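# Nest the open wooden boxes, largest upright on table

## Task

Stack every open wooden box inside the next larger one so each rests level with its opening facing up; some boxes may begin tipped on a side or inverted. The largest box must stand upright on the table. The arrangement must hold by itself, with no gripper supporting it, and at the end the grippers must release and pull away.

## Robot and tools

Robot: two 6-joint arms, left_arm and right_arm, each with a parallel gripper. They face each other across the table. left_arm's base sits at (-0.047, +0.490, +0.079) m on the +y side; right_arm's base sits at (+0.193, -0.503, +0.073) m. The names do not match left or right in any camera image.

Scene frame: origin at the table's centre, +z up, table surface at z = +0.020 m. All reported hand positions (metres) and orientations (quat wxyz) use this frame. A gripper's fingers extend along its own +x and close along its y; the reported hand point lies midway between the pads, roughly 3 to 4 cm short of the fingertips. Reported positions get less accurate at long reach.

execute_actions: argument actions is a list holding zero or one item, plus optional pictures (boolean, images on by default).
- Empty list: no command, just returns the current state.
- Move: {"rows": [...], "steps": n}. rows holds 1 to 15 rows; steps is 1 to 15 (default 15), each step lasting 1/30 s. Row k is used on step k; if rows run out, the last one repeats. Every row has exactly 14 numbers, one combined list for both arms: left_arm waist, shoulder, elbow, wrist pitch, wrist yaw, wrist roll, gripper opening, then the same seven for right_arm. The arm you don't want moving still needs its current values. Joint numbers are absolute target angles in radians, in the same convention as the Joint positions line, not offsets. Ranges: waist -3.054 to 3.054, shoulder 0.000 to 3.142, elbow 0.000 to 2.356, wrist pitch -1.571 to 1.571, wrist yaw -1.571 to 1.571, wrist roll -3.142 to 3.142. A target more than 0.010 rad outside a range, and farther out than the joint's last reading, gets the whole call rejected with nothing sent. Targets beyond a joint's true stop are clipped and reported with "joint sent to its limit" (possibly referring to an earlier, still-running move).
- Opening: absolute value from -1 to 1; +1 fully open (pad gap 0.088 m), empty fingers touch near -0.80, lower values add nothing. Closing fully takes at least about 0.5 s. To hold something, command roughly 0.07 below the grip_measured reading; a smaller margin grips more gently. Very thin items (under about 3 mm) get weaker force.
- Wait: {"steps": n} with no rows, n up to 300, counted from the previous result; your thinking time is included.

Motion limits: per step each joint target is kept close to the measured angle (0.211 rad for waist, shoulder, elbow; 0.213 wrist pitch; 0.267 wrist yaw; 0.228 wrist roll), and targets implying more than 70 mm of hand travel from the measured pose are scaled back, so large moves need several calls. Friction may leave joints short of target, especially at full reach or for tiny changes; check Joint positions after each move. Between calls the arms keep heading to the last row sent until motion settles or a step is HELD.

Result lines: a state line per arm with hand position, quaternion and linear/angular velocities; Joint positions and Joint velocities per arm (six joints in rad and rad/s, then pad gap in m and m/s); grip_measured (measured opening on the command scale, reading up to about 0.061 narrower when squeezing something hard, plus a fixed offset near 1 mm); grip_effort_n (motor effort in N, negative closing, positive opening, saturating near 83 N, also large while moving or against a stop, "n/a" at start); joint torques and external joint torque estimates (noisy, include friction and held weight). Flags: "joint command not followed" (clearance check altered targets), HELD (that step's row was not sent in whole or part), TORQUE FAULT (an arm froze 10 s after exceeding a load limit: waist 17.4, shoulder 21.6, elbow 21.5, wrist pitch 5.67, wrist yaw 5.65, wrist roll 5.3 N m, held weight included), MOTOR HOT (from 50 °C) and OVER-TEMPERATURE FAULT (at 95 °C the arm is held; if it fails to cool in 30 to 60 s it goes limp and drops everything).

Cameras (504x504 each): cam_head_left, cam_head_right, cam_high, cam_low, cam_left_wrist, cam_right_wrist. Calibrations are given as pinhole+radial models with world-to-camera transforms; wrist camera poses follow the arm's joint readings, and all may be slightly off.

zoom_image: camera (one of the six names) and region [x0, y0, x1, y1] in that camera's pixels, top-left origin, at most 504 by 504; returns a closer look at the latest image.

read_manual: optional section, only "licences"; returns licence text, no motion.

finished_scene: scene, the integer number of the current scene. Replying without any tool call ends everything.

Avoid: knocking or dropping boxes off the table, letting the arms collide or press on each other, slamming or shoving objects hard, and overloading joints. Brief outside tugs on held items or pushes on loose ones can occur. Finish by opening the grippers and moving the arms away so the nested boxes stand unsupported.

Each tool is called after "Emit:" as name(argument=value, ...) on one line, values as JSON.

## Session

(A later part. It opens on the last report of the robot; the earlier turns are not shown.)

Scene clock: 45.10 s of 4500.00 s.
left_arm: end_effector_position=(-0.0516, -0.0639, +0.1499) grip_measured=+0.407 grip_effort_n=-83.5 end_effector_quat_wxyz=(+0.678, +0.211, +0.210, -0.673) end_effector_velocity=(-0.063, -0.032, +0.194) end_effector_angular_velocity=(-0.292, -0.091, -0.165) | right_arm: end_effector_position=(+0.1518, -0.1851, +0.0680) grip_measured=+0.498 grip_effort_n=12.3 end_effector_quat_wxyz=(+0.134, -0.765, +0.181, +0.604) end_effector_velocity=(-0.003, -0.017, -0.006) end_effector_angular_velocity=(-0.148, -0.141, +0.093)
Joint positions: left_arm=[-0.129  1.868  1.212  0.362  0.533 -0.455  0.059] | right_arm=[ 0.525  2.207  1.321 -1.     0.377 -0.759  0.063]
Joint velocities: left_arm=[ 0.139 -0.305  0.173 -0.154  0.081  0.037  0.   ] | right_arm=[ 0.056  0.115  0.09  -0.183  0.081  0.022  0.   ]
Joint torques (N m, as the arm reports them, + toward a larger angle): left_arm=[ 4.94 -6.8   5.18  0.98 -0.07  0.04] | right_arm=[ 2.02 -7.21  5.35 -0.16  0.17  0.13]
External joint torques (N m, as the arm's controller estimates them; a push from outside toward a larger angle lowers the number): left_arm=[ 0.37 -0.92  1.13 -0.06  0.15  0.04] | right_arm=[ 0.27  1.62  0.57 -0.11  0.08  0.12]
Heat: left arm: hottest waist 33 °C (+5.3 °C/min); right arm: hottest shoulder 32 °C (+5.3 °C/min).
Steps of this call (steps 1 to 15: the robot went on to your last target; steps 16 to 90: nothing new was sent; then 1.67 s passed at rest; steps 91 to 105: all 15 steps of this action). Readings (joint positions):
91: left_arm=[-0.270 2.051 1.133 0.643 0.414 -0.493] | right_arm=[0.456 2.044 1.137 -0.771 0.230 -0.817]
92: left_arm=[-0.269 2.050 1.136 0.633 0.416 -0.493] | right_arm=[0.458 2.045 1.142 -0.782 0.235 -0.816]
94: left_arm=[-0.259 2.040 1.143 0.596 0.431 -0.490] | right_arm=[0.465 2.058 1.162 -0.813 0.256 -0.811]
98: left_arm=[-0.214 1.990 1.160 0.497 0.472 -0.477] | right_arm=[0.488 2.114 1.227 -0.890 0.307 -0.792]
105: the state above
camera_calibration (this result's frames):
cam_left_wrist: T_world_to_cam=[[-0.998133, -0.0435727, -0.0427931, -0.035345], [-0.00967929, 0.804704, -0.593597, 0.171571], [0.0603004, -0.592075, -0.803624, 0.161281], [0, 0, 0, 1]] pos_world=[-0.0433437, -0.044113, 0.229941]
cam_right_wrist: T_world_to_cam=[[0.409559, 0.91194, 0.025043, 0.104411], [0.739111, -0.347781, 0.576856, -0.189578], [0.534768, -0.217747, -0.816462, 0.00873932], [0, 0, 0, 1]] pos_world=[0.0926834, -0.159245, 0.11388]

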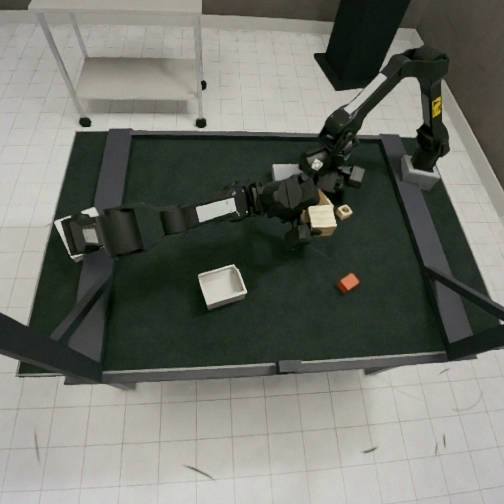

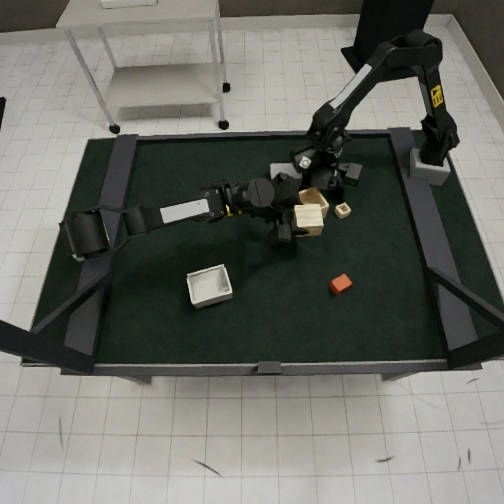

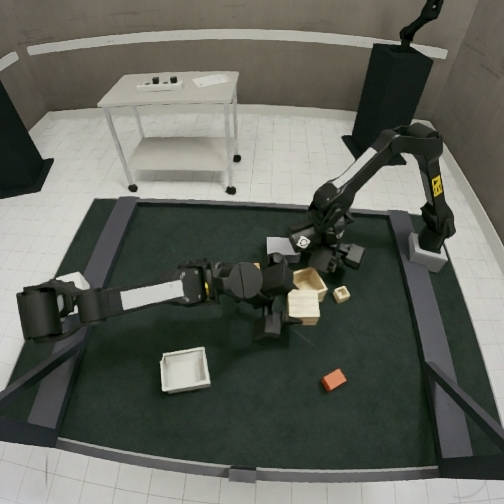

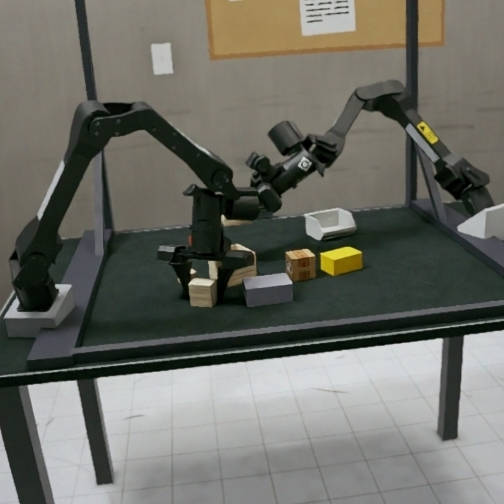

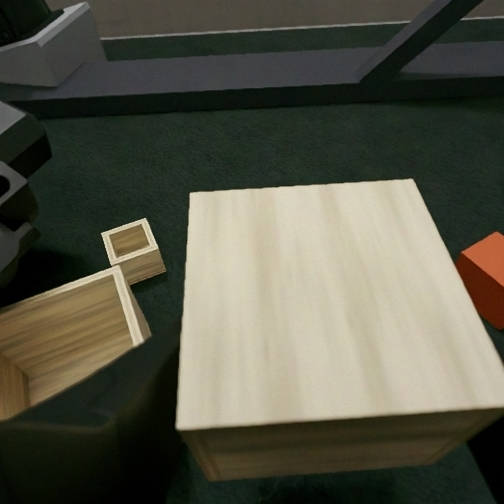

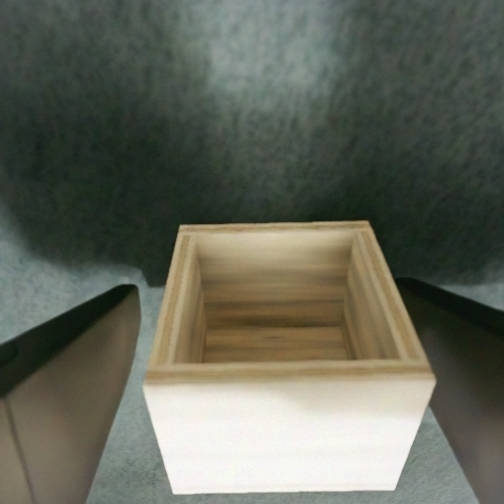

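Emit:
execute_actions(actions=[{"rows":[[-0.14,1.84,1.17,0.42,0.52,-0.46,0.32,0.508,2.22,1.32,-1.0,0.385,-0.76,0.5],[-0.14,1.84,1.17,0.42,0.52,-0.46,0.32,0.508,2.22,1.32,-1.0,0.385,-0.76,0.5],[-0.16,1.83,1.12,0.52,0.49,-0.47,0.32,0.508,2.22,1.32,-1.0,0.385,-0.76,0.5],[-0.16,1.83,1.12,0.52,0.49,-0.47,0.32,0.508,2.22,1.32,-1.0,0.385,-0.76,0.5],[-0.18,1.82,1.07,0.62,0.46,-0.48,0.32,0.508,2.22,1.32,-1.0,0.385,-0.76,0.4],[-0.18,1.82,1.07,0.62,0.46,-0.48,0.32,0.508,2.22,1.32,-1.0,0.385,-0.76,0.35],[-0.2,1.81,1.02,0.72,0.43,-0.5,0.32,0.508,2.22,1.32,-1.0,0.385,-0.76,0.3],[-0.2,1.81,1.02,0.72,0.43,-0.5,0.32,0.508,2.22,1.32,-1.0,0.385,-0.76,0.25],[-0.22,1.8,0.97,0.82,0.4,-0.52,0.32,0.508,2.22,1.32,-1.0,0.385,-0.76,0.21],[-0.22,1.8,0.97,0.82,0.4,-0.52,0.32,0.508,2.22,1.32,-1.0,0.385,-0.76,0.17],[-0.24,1.79,0.92,0.92,0.37,-0.54,0.32,0.508,2.22,1.32,-1.0,0.385,-0.76,0.13],[-0.24,1.79,0.92,0.92,0.37,-0.54,0.32,0.508,2.22,1.32,-1.0,0.385,-0.76,0.09],[-0.26,1.78,0.87,1.02,0.34,-0.56,0.32,0.508,2.22,1.32,-1.0,0.385,-0.76,0.05],[-0.26,1.78,0.87,1.02,0.34,-0.56,0.32,0.508,2.22,1.32,-1.0,0.385,-0.76,0.02]]}], pictures=false)

Emit:
execute_actions(actions=[{"rows":[[-0.28,1.76,0.82,1.12,0.31,-0.5,0.32,0.508,2.22,1.32,-1.0,0.385,-0.76,0.02],[-0.28,1.76,0.82,1.12,0.31,-0.5,0.32,0.508,2.22,1.32,-1.0,0.385,-0.76,0.02],[-0.3,1.74,0.77,1.22,0.28,-0.4,0.32,0.51,2.19,1.33,-1.03,0.38,-0.75,0.02],[-0.3,1.74,0.77,1.22,0.28,-0.4,0.32,0.51,2.19,1.33,-1.03,0.38,-0.75,0.02],[-0.32,1.72,0.73,1.3,0.25,-0.3,0.32,0.52,2.16,1.35,-1.07,0.375,-0.74,0.02],[-0.32,1.72,0.73,1.3,0.25,-0.3,0.32,0.52,2.16,1.35,-1.07,0.375,-0.74,0.02],[-0.33,1.7,0.7,1.36,0.22,-0.2,0.32,0.53,2.12,1.37,-1.11,0.37,-0.72,0.02],[-0.33,1.7,0.7,1.36,0.22,-0.2,0.32,0.53,2.12,1.37,-1.11,0.37,-0.72,0.02],[-0.34,1.7,0.68,1.4,0.2,-0.1,0.32,0.54,2.08,1.39,-1.15,0.365,-0.7,0.02],[-0.34,1.7,0.68,1.4,0.2,-0.1,0.32,0.54,2.08,1.39,-1.15,0.365,-0.7,0.02],[-0.35,1.7,0.68,1.4,0.2,0,0.32,0.55,2.04,1.41,-1.19,0.36,-0.68,0.02],[-0.35,1.7,0.68,1.4,0.2,0,0.32,0.55,2.04,1.41,-1.19,0.36,-0.68,0.02],[-0.35,1.7,0.68,1.4,0.2,0.1,0.32,0.56,2.0,1.43,-1.23,0.355,-0.66,0.02]]}])

Scene clock: 47.90 s of 4500.00 s.
left_arm: end_effector_position=(-0.1032, -0.0402, +0.1484) grip_measured=+0.407 grip_effort_n=-83.5 end_effector_quat_wxyz=(+0.655, +0.124, +0.095, -0.739) end_effector_velocity=(-0.110, +0.072, -0.005) end_effector_angular_velocity=(-0.273, +0.132, -0.239) | right_arm: end_effector_position=(+0.1570, -0.1827, +0.0669) grip_measured=+0.095 grip_effort_n=-83.5 end_effector_quat_wxyz=(+0.139, -0.766, +0.187, +0.600) end_effector_velocity=(+0.002, -0.007, -0.000) end_effector_angular_velocity=(-0.033, +0.002, +0.024)
Joint positions: left_arm=[-0.249  1.802  0.906  0.953  0.366 -0.545  0.059] | right_arm=[ 0.51   2.213  1.329 -1.003  0.386 -0.756  0.044]
Joint velocities: left_arm=[-0.217 -0.164 -0.442  0.681 -0.154 -0.154 -0.   ] | right_arm=[-0.002 -0.002 -0.007 -0.022 -0.007 -0.022 -0.007]
Joint torques (N m, as the arm reports them, + toward a larger angle): left_arm=[ 5.17 -7.61  4.72  1.7  -0.64 -0.08] | right_arm=[ 1.78 -8.16  3.88  0.25  0.04 -0.08]
External joint torques (N m, as the arm's controller estimates them; a push from outside toward a larger angle lowers the number): left_arm=[-0.26 -0.85 -0.17  0.27 -0.16 -0.08] | right_arm=[-0.36  0.28 -0.77  0.29 -0.03 -0.07]
Heat: left arm: hottest waist 33 °C (+5.0 °C/min); right arm: hottest shoulder 32 °C (+5.0 °C/min).
Steps of this call (steps 1 to 30: the robot went on to your last target; steps 31 to 69: nothing new was sent; steps 70 to 84: all 15 steps of this action). Readings (joint positions):
70: left_arm=[-0.127 1.853 1.216 0.349 0.541 -0.452] | right_arm=[0.526 2.213 1.331 -1.013 0.386 -0.754]
71: left_arm=[-0.129 1.853 1.205 0.376 0.536 -0.452] | right_arm=[0.523 2.213 1.331 -1.011 0.386 -0.754]
73: left_arm=[-0.139 1.850 1.170 0.447 0.514 -0.460] | right_arm=[0.517 2.213 1.331 -1.005 0.386 -0.754]
77: left_arm=[-0.177 1.839 1.075 0.623 0.462 -0.482] | right_arm=[0.510 2.213 1.330 -1.003 0.386 -0.755]
84: the state above

Scene clock: 48.40 s of 4500.00 s.
left_arm: end_effector_position=(-0.1573, +0.0014, +0.1817) grip_measured=+0.407 grip_effort_n=-83.5 end_effector_quat_wxyz=(+0.583, +0.207, -0.242, -0.748) end_effector_velocity=(-0.005, +0.014, -0.019) end_effector_angular_velocity=(-0.154, -0.732, -0.013) | right_arm: end_effector_position=(+0.1582, -0.1859, +0.1462) grip_measured=+0.095 grip_effort_n=-83.5 end_effector_quat_wxyz=(+0.180, -0.745, +0.186, +0.615) end_effector_velocity=(-0.002, +0.021, +0.234) end_effector_angular_velocity=(+0.509, +0.177, -0.156)
Joint positions: left_arm=[-0.347  1.711  0.689  1.389  0.209  0.031  0.059] | right_arm=[ 0.553  2.034  1.413 -1.202  0.361 -0.677  0.044]
Joint velocities: left_arm=[-0.046 -0.002 -0.066  0.037 -0.037  0.769 -0.   ] | right_arm=[ 0.125 -0.554  0.247 -0.3   -0.037  0.168  0.   ]
Joint torques (N m, as the arm reports them, + toward a larger angle): left_arm=[ 3.97 -6.87  3.75  1.83 -0.62  0.07] | right_arm=[ 1.63 -7.33  4.94  0.11 -0.03  0.08]
External joint torques (N m, as the arm's controller estimates them; a push from outside toward a larger angle lowers the number): left_arm=[-0.1  -0.9   0.06  0.48 -0.19  0.08] | right_arm=[-0.05 -0.99  0.18 -0.07 -0.08  0.07]
Heat: left arm: hottest waist 33 °C (+5.0 °C/min); right arm: hottest shoulder 32 °C (+5.0 °C/min).
Steps of this call (steps 1 to 15: all 15 steps of this action). Readings (joint positions):
1: left_arm=[-0.256 1.797 0.890 0.986 0.354 -0.542] | right_arm=[0.510 2.213 1.329 -1.003 0.386 -0.756]
2: left_arm=[-0.264 1.793 0.869 1.034 0.340 -0.529] | right_arm=[0.510 2.213 1.329 -1.003 0.386 -0.756]
4: left_arm=[-0.279 1.778 0.823 1.126 0.311 -0.469] | right_arm=[0.510 2.211 1.329 -1.009 0.386 -0.756]
8: left_arm=[-0.316 1.737 0.740 1.286 0.256 -0.296] | right_arm=[0.517 2.179 1.338 -1.075 0.377 -0.739]
15: the state above
camera_calibration (this result's frames):
cam_left_wrist: T_world_to_cam=[[-0.775785, 0.150904, -0.612687, 0.00165644], [0.630894, 0.203044, -0.748829, 0.266738], [0.0114013, -0.967471, -0.252723, 0.124564], [0, 0, 0, 1]] pos_world=[-0.168419, 0.0661022, 0.232237]
cam_right_wrist: T_world_to_cam=[[0.471757, 0.878033, 0.0806389, 0.0762908], [0.726348, -0.438842, 0.528995, -0.247553], [0.499863, -0.190985, -0.844785, 0.0836347], [0, 0, 0, 1]] pos_world=[0.102013, -0.15965, 0.195456]

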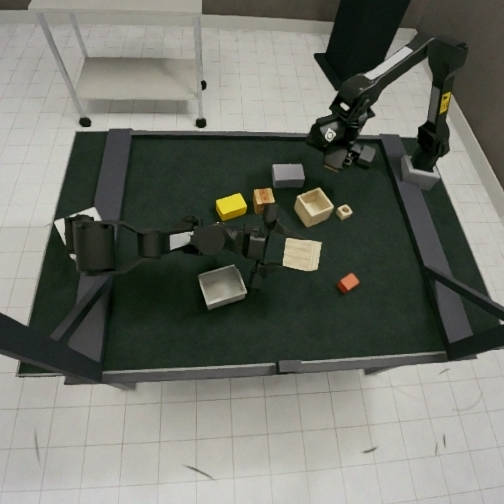

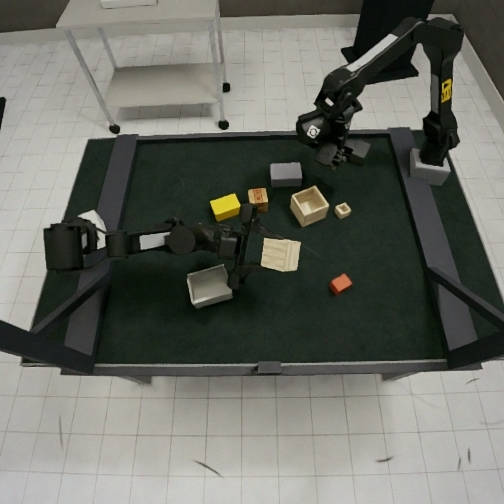

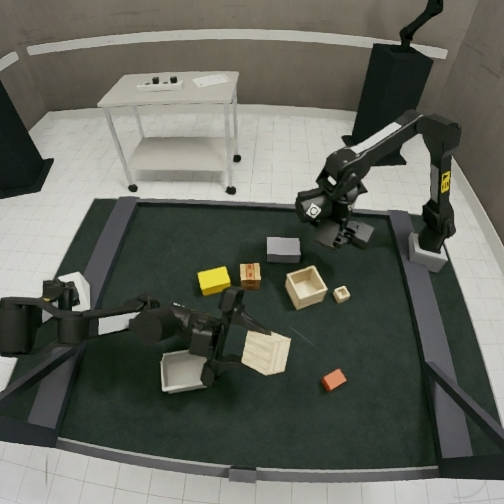

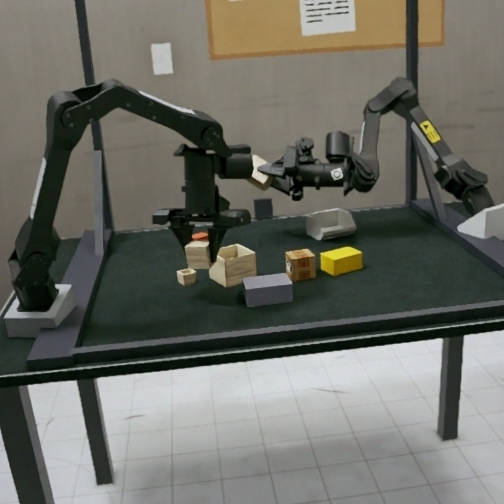

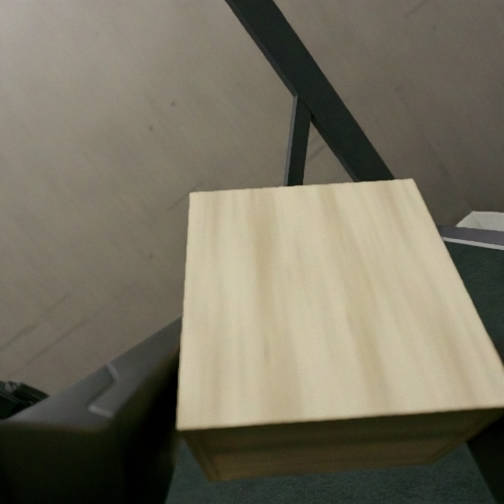

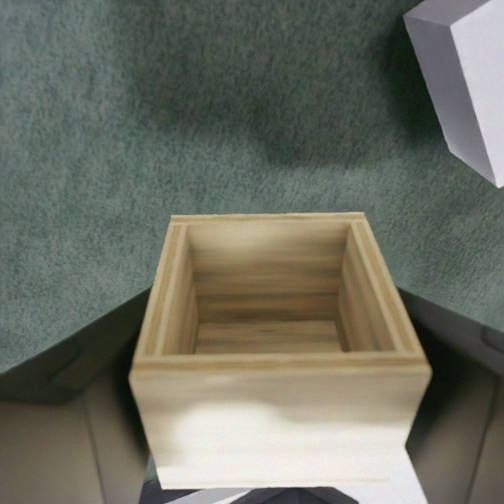

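Emit:
execute_actions(actions=[])

Scene clock: 50.93 s of 4500.00 s.
left_arm: end_effector_position=(-0.1577, +0.0022, +0.1822) grip_measured=+0.407 grip_effort_n=-83.5 end_effector_quat_wxyz=(+0.576, +0.224, -0.268, -0.739) end_effector_velocity=(+0.001, +0.000, +0.002) end_effector_angular_velocity=(-0.007, +0.010, +0.018) | right_arm: end_effector_position=(+0.1587, -0.1857, +0.1611) grip_measured=+0.095 grip_effort_n=-83.5 end_effector_quat_wxyz=(+0.193, -0.738, +0.184, +0.620) end_effector_velocity=(+0.000, -0.003, -0.001) end_effector_angular_velocity=(-0.020, +0.019, +0.014)
Joint positions: left_arm=[-0.349  1.711  0.686  1.397  0.205  0.098  0.059] | right_arm=[ 0.559  2.001  1.431 -1.228  0.357 -0.664  0.044]
Joint velocities: left_arm=[-0.002 -0.007 -0.002 -0.007 -0.022 -0.007  0.   ] | right_arm=[-0.007 -0.002 -0.002 -0.007 -0.022 -0.022 -0.   ]
Joint torques (N m, as the arm reports them, + toward a larger angle): left_arm=[ 3.77 -7.    3.35  1.72 -0.6   0.03] | right_arm=[ 2.05 -8.48  5.33  0.09  0.03  0.15]
External joint torques (N m, as the arm's controller estimates them; a push from outside toward a larger angle lowers the number): left_arm=[-0.16 -1.04 -0.23  0.39 -0.18  0.06] | right_arm=[ 0.11 -0.82 -0.11 -0.06 -0.02  0.15]
Heat: left arm: hottest waist 33 °C (+4.7 °C/min); right arm: hottest shoulder 32 °C (+4.7 °C/min).
Steps of this call (steps 1 to 30: the robot went on to your last target; steps 31 to 76: nothing new was sent). Readings (joint positions):
1: left_arm=[-0.348 1.711 0.687 1.391 0.208 0.053] | right_arm=[0.556 2.018 1.420 -1.210 0.361 -0.673]
2: left_arm=[-0.348 1.711 0.686 1.393 0.207 0.068] | right_arm=[0.559 2.008 1.426 -1.215 0.360 -0.670]
4: left_arm=[-0.349 1.711 0.686 1.396 0.206 0.084] | right_arm=[0.559 2.001 1.431 -1.221 0.359 -0.667]
8: left_arm=[-0.349 1.711 0.686 1.397 0.205 0.095] | right_arm=[0.559 2.001 1.431 -1.227 0.357 -0.665]
76: the state above
All arms were judged still, so your last target was given up. Only a new action makes them travel on or press farther. Fingers that are still opening or closing keep moving.
camera_calibration (this result's frames):
cam_left_wrist: T_world_to_cam=[[-0.734602, 0.138986, -0.664111, 0.0174248], [0.67805, 0.18596, -0.711102, 0.267811], [0.0246646, -0.972678, -0.230846, 0.123573], [0, 0, 0, 1]] pos_world=[-0.171837, 0.0679727, 0.230539]
cam_right_wrist: T_world_to_cam=[[0.483506, 0.869816, 0.0981979, 0.0684397], [0.726427, -0.46131, 0.509408, -0.256766], [0.488391, -0.174968, -0.854904, 0.102417], [0, 0, 0, 1]] pos_world=[0.103411, -0.160059, 0.211635]

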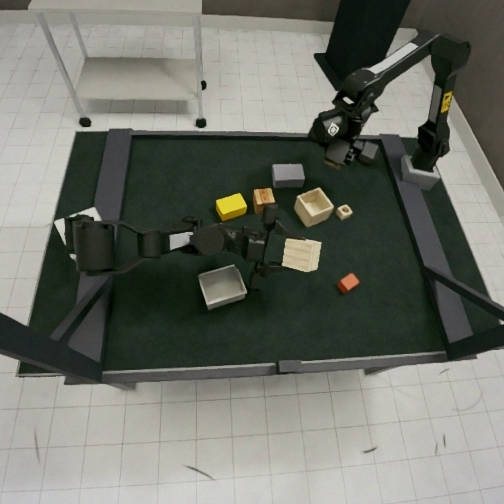

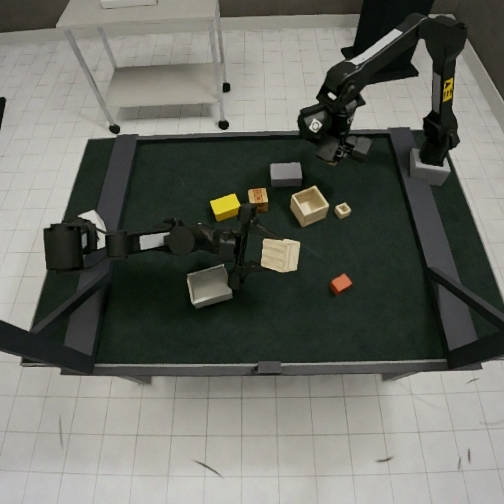

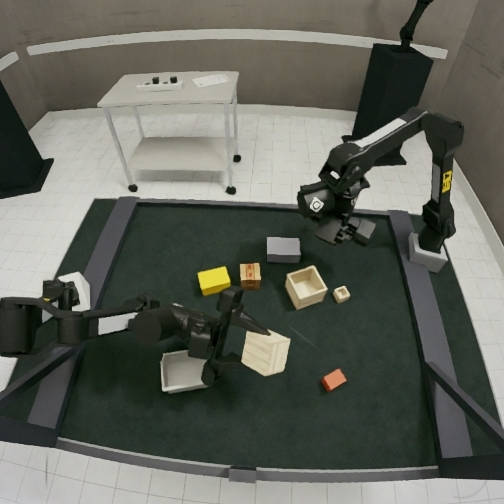

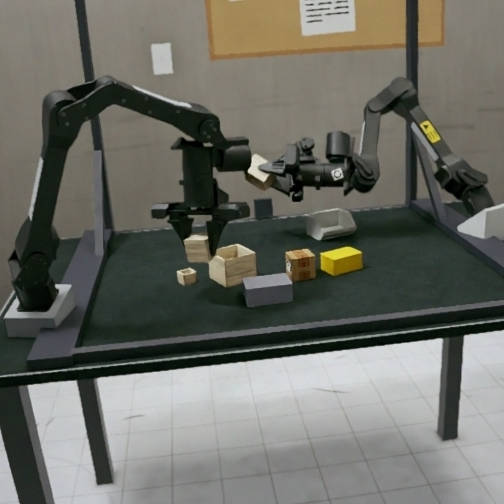

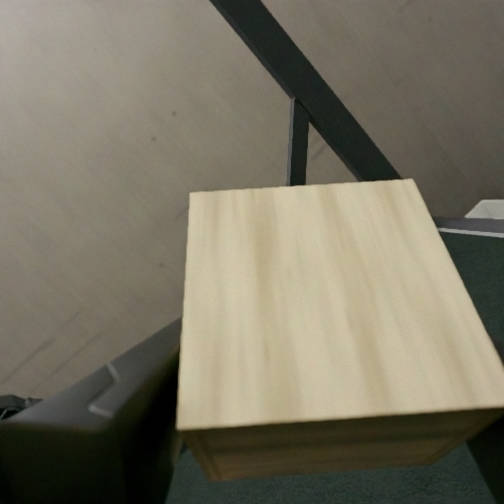

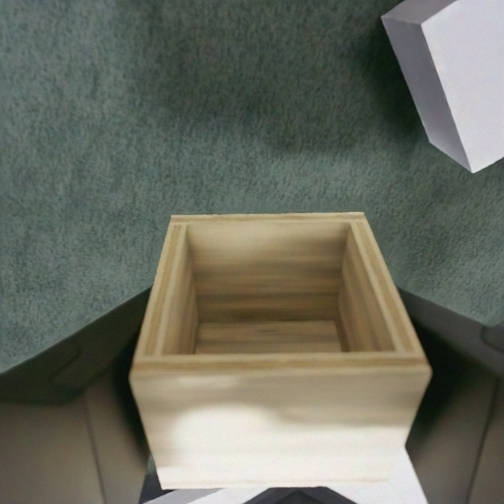

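Emit:
execute_actions(actions=[{"rows":[[-0.35,1.70,0.68,1.40,0.20,0.3,0.32,0.55,1.95,1.36,-1.1,0.35,-0.6,0.02],[-0.35,1.70,0.68,1.40,0.20,0.4,0.32,0.53,1.92,1.30,-1.0,0.34,-0.56,0.02],[-0.35,1.70,0.68,1.40,0.20,0.5,0.32,0.52,1.88,1.24,-0.9,0.33,-0.52,0.02],[-0.35,1.70,0.68,1.40,0.20,0.6,0.32,0.5,1.84,1.18,-0.8,0.32,-0.48,0.02],[-0.35,1.70,0.68,1.40,0.20,0.7,0.32,0.48,1.8,1.11,-0.7,0.3,-0.44,0.02],[-0.35,1.70,0.68,1.40,0.20,0.8,0.32,0.47,1.76,1.04,-0.6,0.29,-0.4,0.02],[-0.35,1.70,0.68,1.40,0.20,0.9,0.32,0.45,1.73,0.97,-0.45,0.28,-0.36,0.02],[-0.35,1.70,0.68,1.40,0.20,1.0,0.32,0.44,1.7,0.9,-0.3,0.27,-0.32,0.02],[-0.35,1.70,0.68,1.40,0.20,1.1,0.32,0.43,1.72,0.84,-0.1,0.26,-0.3,0.02],[-0.35,1.70,0.68,1.40,0.20,1.2,0.32,0.42,1.73,0.78,0.1,0.25,-0.28,0.02],[-0.35,1.70,0.68,1.40,0.20,1.3,0.32,0.41,1.75,0.72,0.3,0.24,-0.26,0.02],[-0.35,1.70,0.68,1.40,0.20,1.4,0.32,0.4,1.76,0.66,0.5,0.235,-0.24,0.02],[-0.35,1.70,0.68,1.40,0.20,1.5,0.32,0.4,1.78,0.6,0.7,0.23,-0.22,0.02],[-0.35,1.70,0.68,1.40,0.20,1.6,0.32,0.4,1.79,0.55,0.85,0.225,-0.2,0.02],[-0.35,1.70,0.68,1.40,0.20,1.7,0.32,0.4,1.8,0.5,1.0,0.224,-0.185,0.02]]}], pictures=false)

Emit:
execute_actions(actions=[{"rows":[[-0.35,1.70,0.68,1.40,0.20,2.481,0.32,0.4,1.8,0.5,1.0,0.224,-0.185,0.02]]}], pictures=false)

Emit:
execute_actions(actions=[{"rows":[[-0.35,1.70,0.68,1.40,0.20,2.481,0.32,0.4,1.84,0.5,1.05,0.224,-0.185,0.02],[-0.35,1.70,0.68,1.40,0.20,2.481,0.32,0.4,1.88,0.51,1.08,0.224,-0.185,0.02],[-0.35,1.70,0.68,1.40,0.20,2.481,0.32,0.4,1.92,0.515,1.11,0.224,-0.185,0.02],[-0.35,1.70,0.68,1.40,0.20,2.481,0.32,0.4,1.96,0.52,1.14,0.224,-0.185,0.02],[-0.35,1.70,0.68,1.40,0.20,2.481,0.32,0.4,2.0,0.53,1.17,0.224,-0.185,0.02],[-0.35,1.70,0.68,1.40,0.20,2.481,0.32,0.4,2.04,0.535,1.2,0.224,-0.185,0.02],[-0.35,1.70,0.68,1.40,0.20,2.481,0.32,0.4,2.07,0.54,1.22,0.224,-0.185,0.02],[-0.35,1.70,0.68,1.40,0.20,2.481,0.32,0.398,2.102,0.547,1.235,0.224,-0.185,0.02]]}])

Scene clock: 55.77 s of 4500.00 s.
left_arm: end_effector_position=(-0.1576, +0.0021, +0.1823) grip_measured=+0.407 grip_effort_n=-83.5 end_effector_quat_wxyz=(+0.413, +0.460, -0.574, -0.537) end_effector_velocity=(-0.002, +0.001, -0.001) end_effector_angular_velocity=(-0.437, -1.861, -0.056) | right_arm: end_effector_position=(+0.1765, -0.2169, +0.0647) grip_measured=+0.101 grip_effort_n=-83.5 end_effector_quat_wxyz=(+0.476, -0.511, +0.326, +0.638) end_effector_velocity=(-0.043, -0.155, -0.209) end_effector_angular_velocity=(+0.241, +0.317, -0.496)
Joint positions: left_arm=[-0.349  1.711  0.686  1.397  0.204  1.037  0.059] | right_arm=[ 0.408  1.757  0.713 -0.343  0.249 -0.236  0.044]
Joint velocities: left_arm=[ 0.002 -0.007 -0.002 -0.007  0.022  1.912 -0.   ] | right_arm=[ 0.002 -0.027 -1.233  1.487 -0.139  0.491  0.015]
Joint torques (N m, as the arm reports them, + toward a larger angle): left_arm=[ 3.75 -7.01  3.34  1.72 -0.57  0.02] | right_arm=[ 1.16 -1.05  0.56  0.28 -0.51  0.17]
External joint torques (N m, as the arm's controller estimates them; a push from outside toward a larger angle lowers the number): left_arm=[-0.2  -1.06 -0.25  0.4  -0.15  0.08] | right_arm=[-0.95  6.84 -6.67 -1.69 -0.53  0.08]
Heat: left arm: hottest waist 33 °C (+4.3 °C/min); right arm: hottest shoulder 33 °C (+5.4 °C/min).
Steps of this call (steps 1 to 90: nothing new was sent; then 1.33 s passed at rest; steps 91 to 105: all 15 steps of this action). Readings (joint positions):
91: left_arm=[-0.349 1.711 0.686 1.397 0.204 0.127] | right_arm=[0.559 1.997 1.423 -1.212 0.357 -0.655]
92: left_arm=[-0.349 1.711 0.686 1.397 0.204 0.196] | right_arm=[0.557 1.982 1.397 -1.155 0.353 -0.630]
94: left_arm=[-0.349 1.711 0.686 1.397 0.204 0.324] | right_arm=[0.543 1.935 1.316 -1.024 0.339 -0.568]
98: left_arm=[-0.349 1.711 0.686 1.397 0.204 0.582] | right_arm=[0.478 1.793 1.093 -0.785 0.299 -0.421]
105: the state above

Scene clock: 56.27 s of 4500.00 s.
left_arm: end_effector_position=(-0.1576, +0.0021, +0.1823) grip_measured=+0.407 grip_effort_n=-83.5 end_effector_quat_wxyz=(+0.150, +0.600, -0.758, -0.208) end_effector_velocity=(+0.001, +0.000, -0.001) end_effector_angular_velocity=(-0.447, -1.856, -0.033) | right_arm: end_effector_position=(+0.1690, -0.1387, +0.1017) grip_measured=+0.103 grip_effort_n=-83.5 end_effector_quat_wxyz=(+0.638, -0.254, +0.194, +0.701) end_effector_velocity=(+0.029, +0.229, +0.301) end_effector_angular_velocity=(+1.701, +0.307, -0.398)
Joint positions: left_arm=[-0.349  1.711  0.686  1.397  0.204  2.007  0.059] | right_arm=[ 0.403  1.792  0.504  0.566  0.224 -0.189  0.044]
Joint velocities: left_arm=[-0.002 -0.002 -0.002 -0.007 -0.007  1.912  0.   ] | right_arm=[ 0.002 -0.002 -0.007  1.78  -0.007 -0.007 -0.   ]
Joint torques (N m, as the arm reports them, + toward a larger angle): left_arm=[ 3.79 -6.97  3.34  1.73 -0.57 -0.01] | right_arm=[ 1.33 -4.97  4.44  1.86 -0.06  0.17]
External joint torques (N m, as the arm's controller estimates them; a push from outside toward a larger angle lowers the number): left_arm=[-0.14 -0.98 -0.27  0.38 -0.16  0.03] | right_arm=[-0.26  0.78 -0.22  0.35  0.02  0.16]
Heat: left arm: hottest waist 33 °C (+4.3 °C/min); right arm: hottest shoulder 33 °C (+5.3 °C/min).
Steps of this call (steps 1 to 15: all 15 steps of this action). Readings (joint positions):
1: left_arm=[-0.349 1.711 0.686 1.397 0.204 1.101] | right_arm=[0.408 1.750 0.673 -0.280 0.249 -0.222]
2: left_arm=[-0.349 1.711 0.686 1.397 0.204 1.167] | right_arm=[0.406 1.744 0.637 -0.207 0.250 -0.211]
4: left_arm=[-0.349 1.711 0.686 1.397 0.204 1.296] | right_arm=[0.403 1.742 0.587 -0.100 0.251 -0.201]
8: left_arm=[-0.349 1.711 0.686 1.397 0.204 1.555] | right_arm=[0.404 1.760 0.530 0.146 0.224 -0.191]
15: the state above

Scene clock: 56.77 s of 4500.00 s.
left_arm: end_effector_position=(-0.1576, +0.0022, +0.1822) grip_measured=+0.407 grip_effort_n=-83.5 end_effector_quat_wxyz=(+0.007, +0.618, -0.786, -0.026) end_effector_velocity=(-0.003, +0.001, +0.000) end_effector_angular_velocity=(-0.006, -0.022, -0.013) | right_arm: end_effector_position=(+0.1664, -0.0861, +0.1278) grip_measured=+0.103 grip_effort_n=-83.5 end_effector_quat_wxyz=(+0.699, -0.094, +0.091, +0.703) end_effector_velocity=(+0.005, +0.016, +0.026) end_effector_angular_velocity=(+0.123, +0.032, -0.032)
Joint positions: left_arm=[-0.349  1.711  0.686  1.397  0.204  2.475  0.059] | right_arm=[ 0.401  2.084  0.54   1.222  0.224 -0.189  0.044]
Joint velocities: left_arm=[-0.002 -0.002 -0.002  0.007  0.007  0.022  0.   ] | right_arm=[-0.007  0.017  0.037  0.11  -0.007  0.007  0.   ]
Joint torques (N m, as the arm reports them, + toward a larger angle): left_arm=[ 3.76 -7.02  3.35  1.74 -0.58  0.01] | right_arm=[ 1.58 -5.13  4.16  2.15 -0.1   0.17]
External joint torques (N m, as the arm's controller estimates them; a push from outside toward a larger angle lowers the number): left_arm=[-0.2  -0.95 -0.29  0.37 -0.17  0.02] | right_arm=[-0.21  1.55  0.55  0.43  0.02  0.16]
Heat: left arm: hottest waist 33 °C (+4.2 °C/min); right arm: hottest shoulder 33 °C (+5.3 °C/min).
Steps of this call (steps 1 to 15: all 15 steps of this action). Readings (joint positions):
1: left_arm=[-0.349 1.711 0.686 1.397 0.204 2.071] | right_arm=[0.403 1.795 0.504 0.627 0.224 -0.189]
2: left_arm=[-0.349 1.711 0.686 1.397 0.204 2.136] | right_arm=[0.403 1.807 0.504 0.691 0.224 -0.189]
4: left_arm=[-0.349 1.711 0.686 1.397 0.204 2.265] | right_arm=[0.403 1.857 0.513 0.816 0.224 -0.189]
8: left_arm=[-0.349 1.711 0.686 1.397 0.204 2.433] | right_arm=[0.403 2.005 0.527 1.054 0.224 -0.189]
15: the state above
camera_calibration (this result's frames):
cam_left_wrist: T_world_to_cam=[[0.957493, -0.285837, -0.0387975, 0.171136], [0.123142, 0.283407, 0.951061, -0.122827], [-0.260853, -0.915411, 0.306559, -0.0194192], [0, 0, 0, 1]] pos_world=[-0.153802, 0.0659507, 0.129409]
cam_right_wrist: T_world_to_cam=[[0.998772, -0.0330638, 0.0368966, -0.174263], [0.00984448, -0.597434, -0.801858, 0.0757033], [0.0485558, 0.801236, -0.596375, 0.21185], [0, 0, 0, 1]] pos_world=[0.163018, -0.130276, 0.193475]

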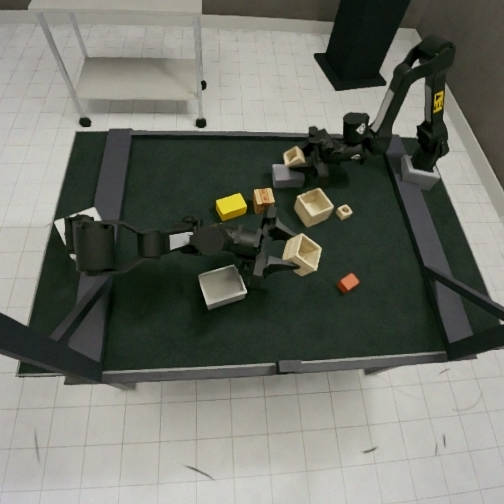

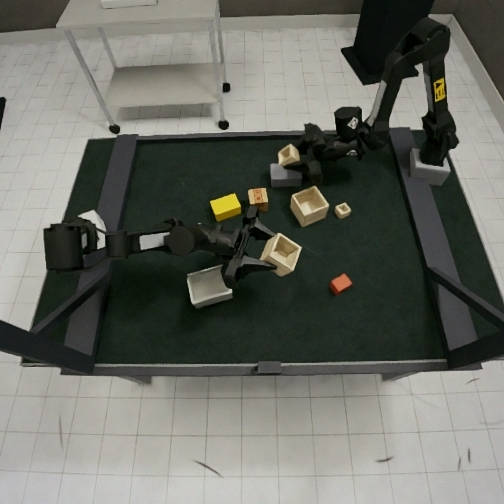

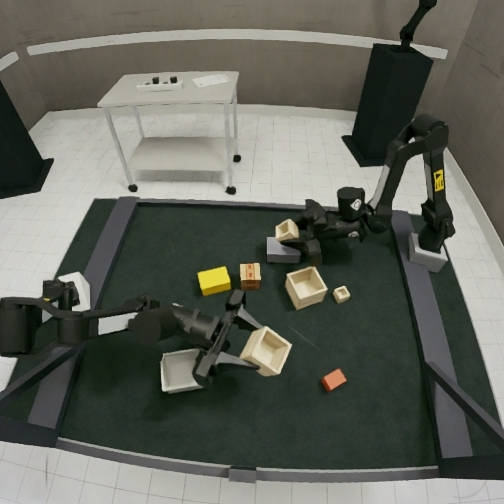

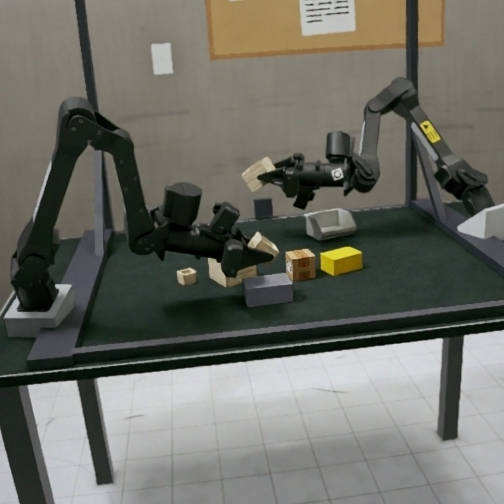

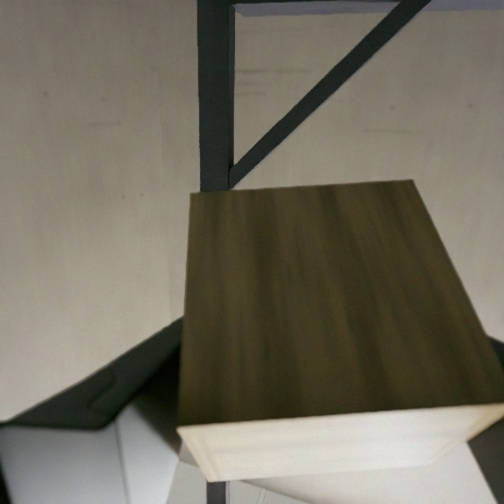

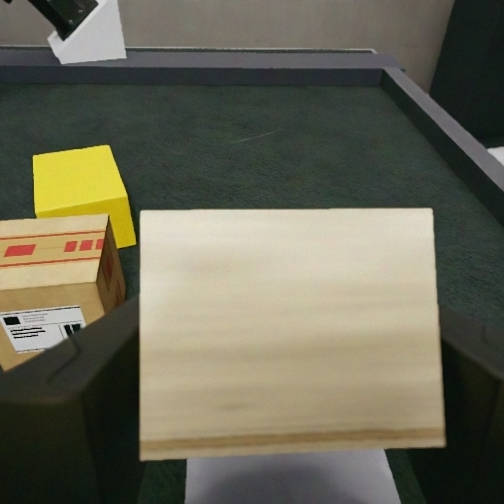

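Emit:
zoom_image(camera="cam_low", region=[150,140,330,320])

Emit:
zoom_image(camera="cam_high", region=[200,180,380,390])

Region (150, 140, 330, 320) of cam_low's 504x504 image, scaled by 2.800, with more detail than that image has.

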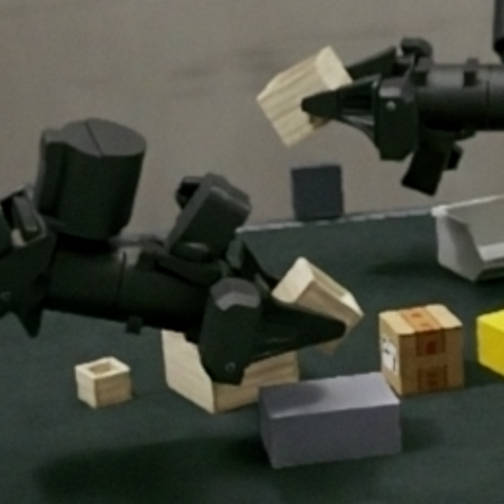

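Region (200, 180, 380, 390) of cam_high's 504x504 image, scaled by 2.400, with more detail than that image has; it fills the left 432 columns of this view, and the rest is white.

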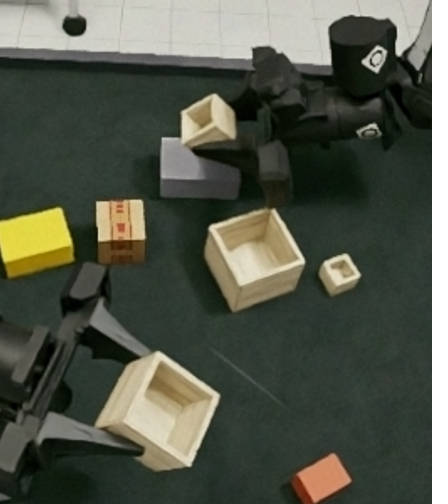

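Emit:
execute_actions(actions=[{"rows":[[-0.35,1.70,0.68,1.40,0.20,2.481,0.32,0.395,2.12,0.55,1.255,0.22,-0.185,0.04],[-0.35,1.70,0.68,1.40,0.20,2.481,0.32,0.393,2.14,0.55,1.27,0.22,-0.185,0.05],[-0.35,1.70,0.68,1.40,0.20,2.481,0.32,0.39,2.16,0.55,1.29,0.215,-0.185,0.06],[-0.35,1.70,0.68,1.40,0.20,2.481,0.32,0.388,2.175,0.55,1.305,0.214,-0.185,0.065],[-0.35,1.70,0.68,1.40,0.20,2.481,0.32,0.386,2.19,0.552,1.32,0.21,-0.185,0.065],[-0.35,1.70,0.68,1.40,0.20,2.481,0.32,0.384,2.205,0.552,1.335,0.21,-0.185,0.065],[-0.35,1.70,0.68,1.40,0.20,2.481,0.32,0.382,2.22,0.553,1.35,0.208,-0.185,0.065]]}])

Emit:
zoom_image(camera="cam_low", region=[190,190,330,320])

Scene clock: 60.57 s of 4500.00 s.
left_arm: end_effector_position=(-0.1576, +0.0022, +0.1822) grip_measured=+0.407 grip_effort_n=-83.5 end_effector_quat_wxyz=(+0.006, +0.618, -0.786, -0.025) end_effector_velocity=(-0.003, +0.001, +0.000) end_effector_angular_velocity=(-0.002, -0.007, -0.012) | right_arm: end_effector_position=(+0.1657, -0.0841, +0.1078) grip_measured=+0.103 grip_effort_n=-83.5 end_effector_quat_wxyz=(+0.702, -0.085, +0.091, +0.702) end_effector_velocity=(-0.003, +0.001, -0.000) end_effector_angular_velocity=(+0.006, -0.015, +0.023)
Joint positions: left_arm=[-0.349  1.711  0.686  1.397  0.204  2.479  0.059] | right_arm=[ 0.386  2.203  0.548  1.349  0.21  -0.184  0.044]
Joint velocities: left_arm=[-0.002 -0.002 -0.002  0.007  0.007  0.007  0.   ] | right_arm=[-0.002  0.007  0.002  0.007 -0.022 -0.022 -0.   ]
Joint torques (N m, as the arm reports them, + toward a larger angle): left_arm=[ 3.76 -7.02  3.41  1.74 -0.58  0.06] | right_arm=[ 1.42 -5.4   3.68  2.16 -0.24 -0.03]
External joint torques (N m, as the arm's controller estimates them; a push from outside toward a larger angle lowers the number): left_arm=[-0.16 -1.03 -0.21  0.39 -0.17  0.06] | right_arm=[-0.49  1.7   0.45  0.37 -0.1  -0.03]
Heat: left arm: hottest waist 32 °C (+3.0 °C/min); right arm: hottest shoulder 33 °C (+5.0 °C/min).
Steps of this call (steps 1 to 30: the robot went on to your last target; steps 31 to 90: nothing new was sent; then 0.30 s passed at rest; steps 91 to 105: all 15 steps of this action). Readings (joint positions):
91: left_arm=[-0.349 1.711 0.686 1.397 0.204 2.479] | right_arm=[0.401 2.090 0.541 1.236 0.224 -0.189]
92: left_arm=[-0.349 1.711 0.686 1.397 0.204 2.479] | right_arm=[0.400 2.097 0.542 1.247 0.224 -0.189]
94: left_arm=[-0.349 1.711 0.686 1.397 0.204 2.479] | right_arm=[0.397 2.121 0.546 1.272 0.222 -0.189]
98: left_arm=[-0.349 1.711 0.686 1.397 0.204 2.479] | right_arm=[0.388 2.182 0.547 1.323 0.214 -0.189]
105: the state above
camera_calibration (this result's frames):
cam_left_wrist: T_world_to_cam=[[0.957584, -0.285928, -0.0357527, 0.170596], [0.12034, 0.284083, 0.951218, -0.123299], [-0.261823, -0.915173, 0.306442, -0.0195512], [0, 0, 0, 1]] pos_world=[-0.153641, 0.0659125, 0.129375]
cam_right_wrist: T_world_to_cam=[[0.998905, -0.0398199, 0.0245474, -0.172049], [-0.00344506, -0.585959, -0.810333, 0.0649308], [0.0466512, 0.809362, -0.585455, 0.198162], [0, 0, 0, 1]] pos_world=[0.162839, -0.129189, 0.172854]

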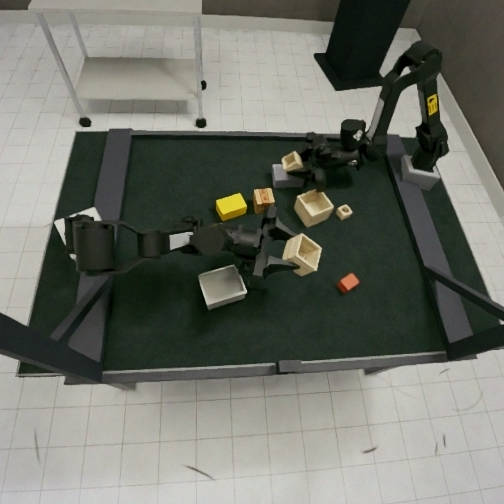

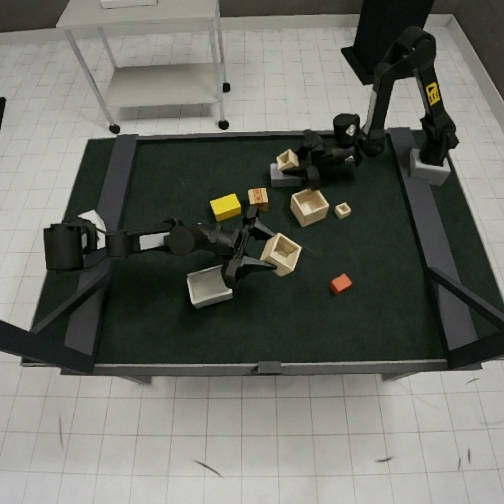

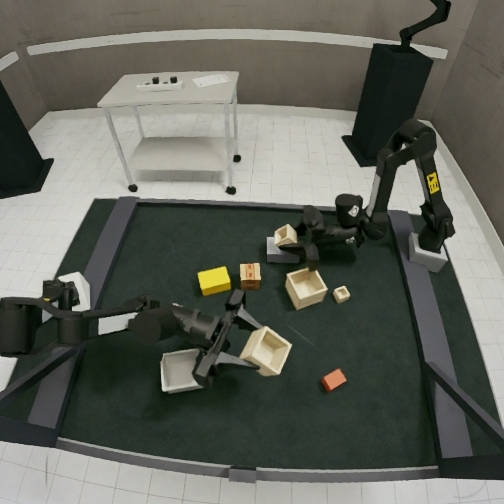

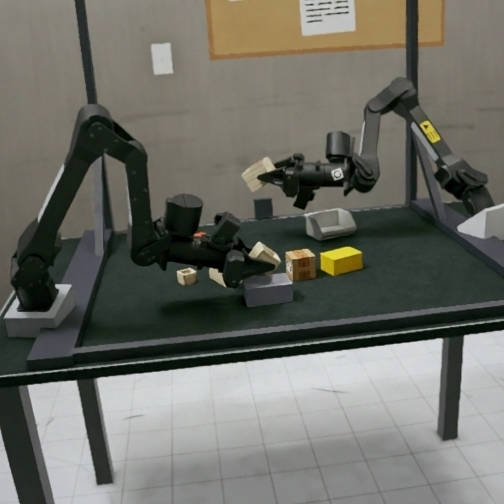

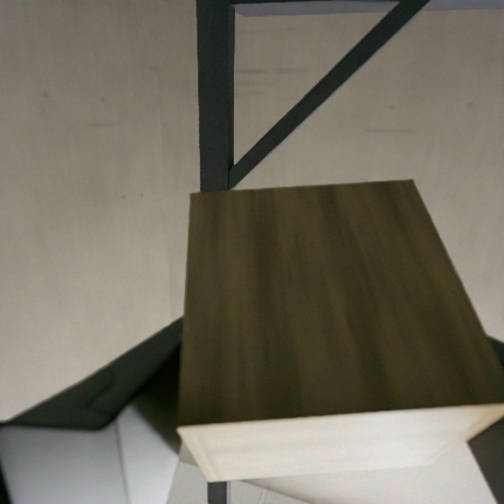

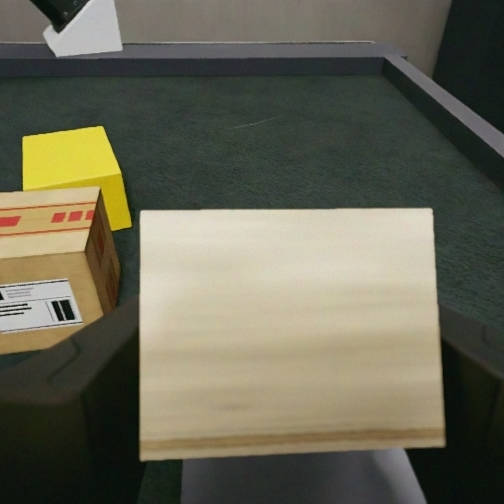

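Region (190, 190, 330, 320) of cam_low's 504x504 image, scaled by 3.600, with more detail than that image has; it fills the top 468 rows of this view, and the rest is white.

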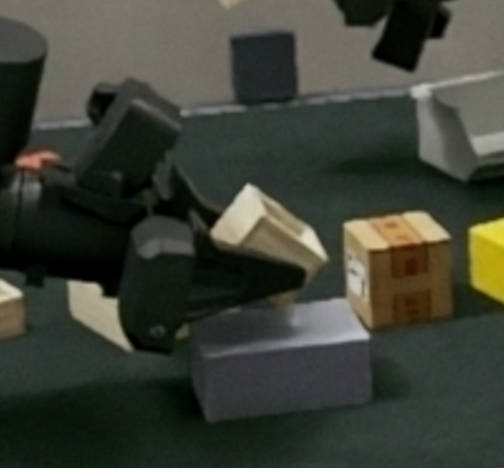

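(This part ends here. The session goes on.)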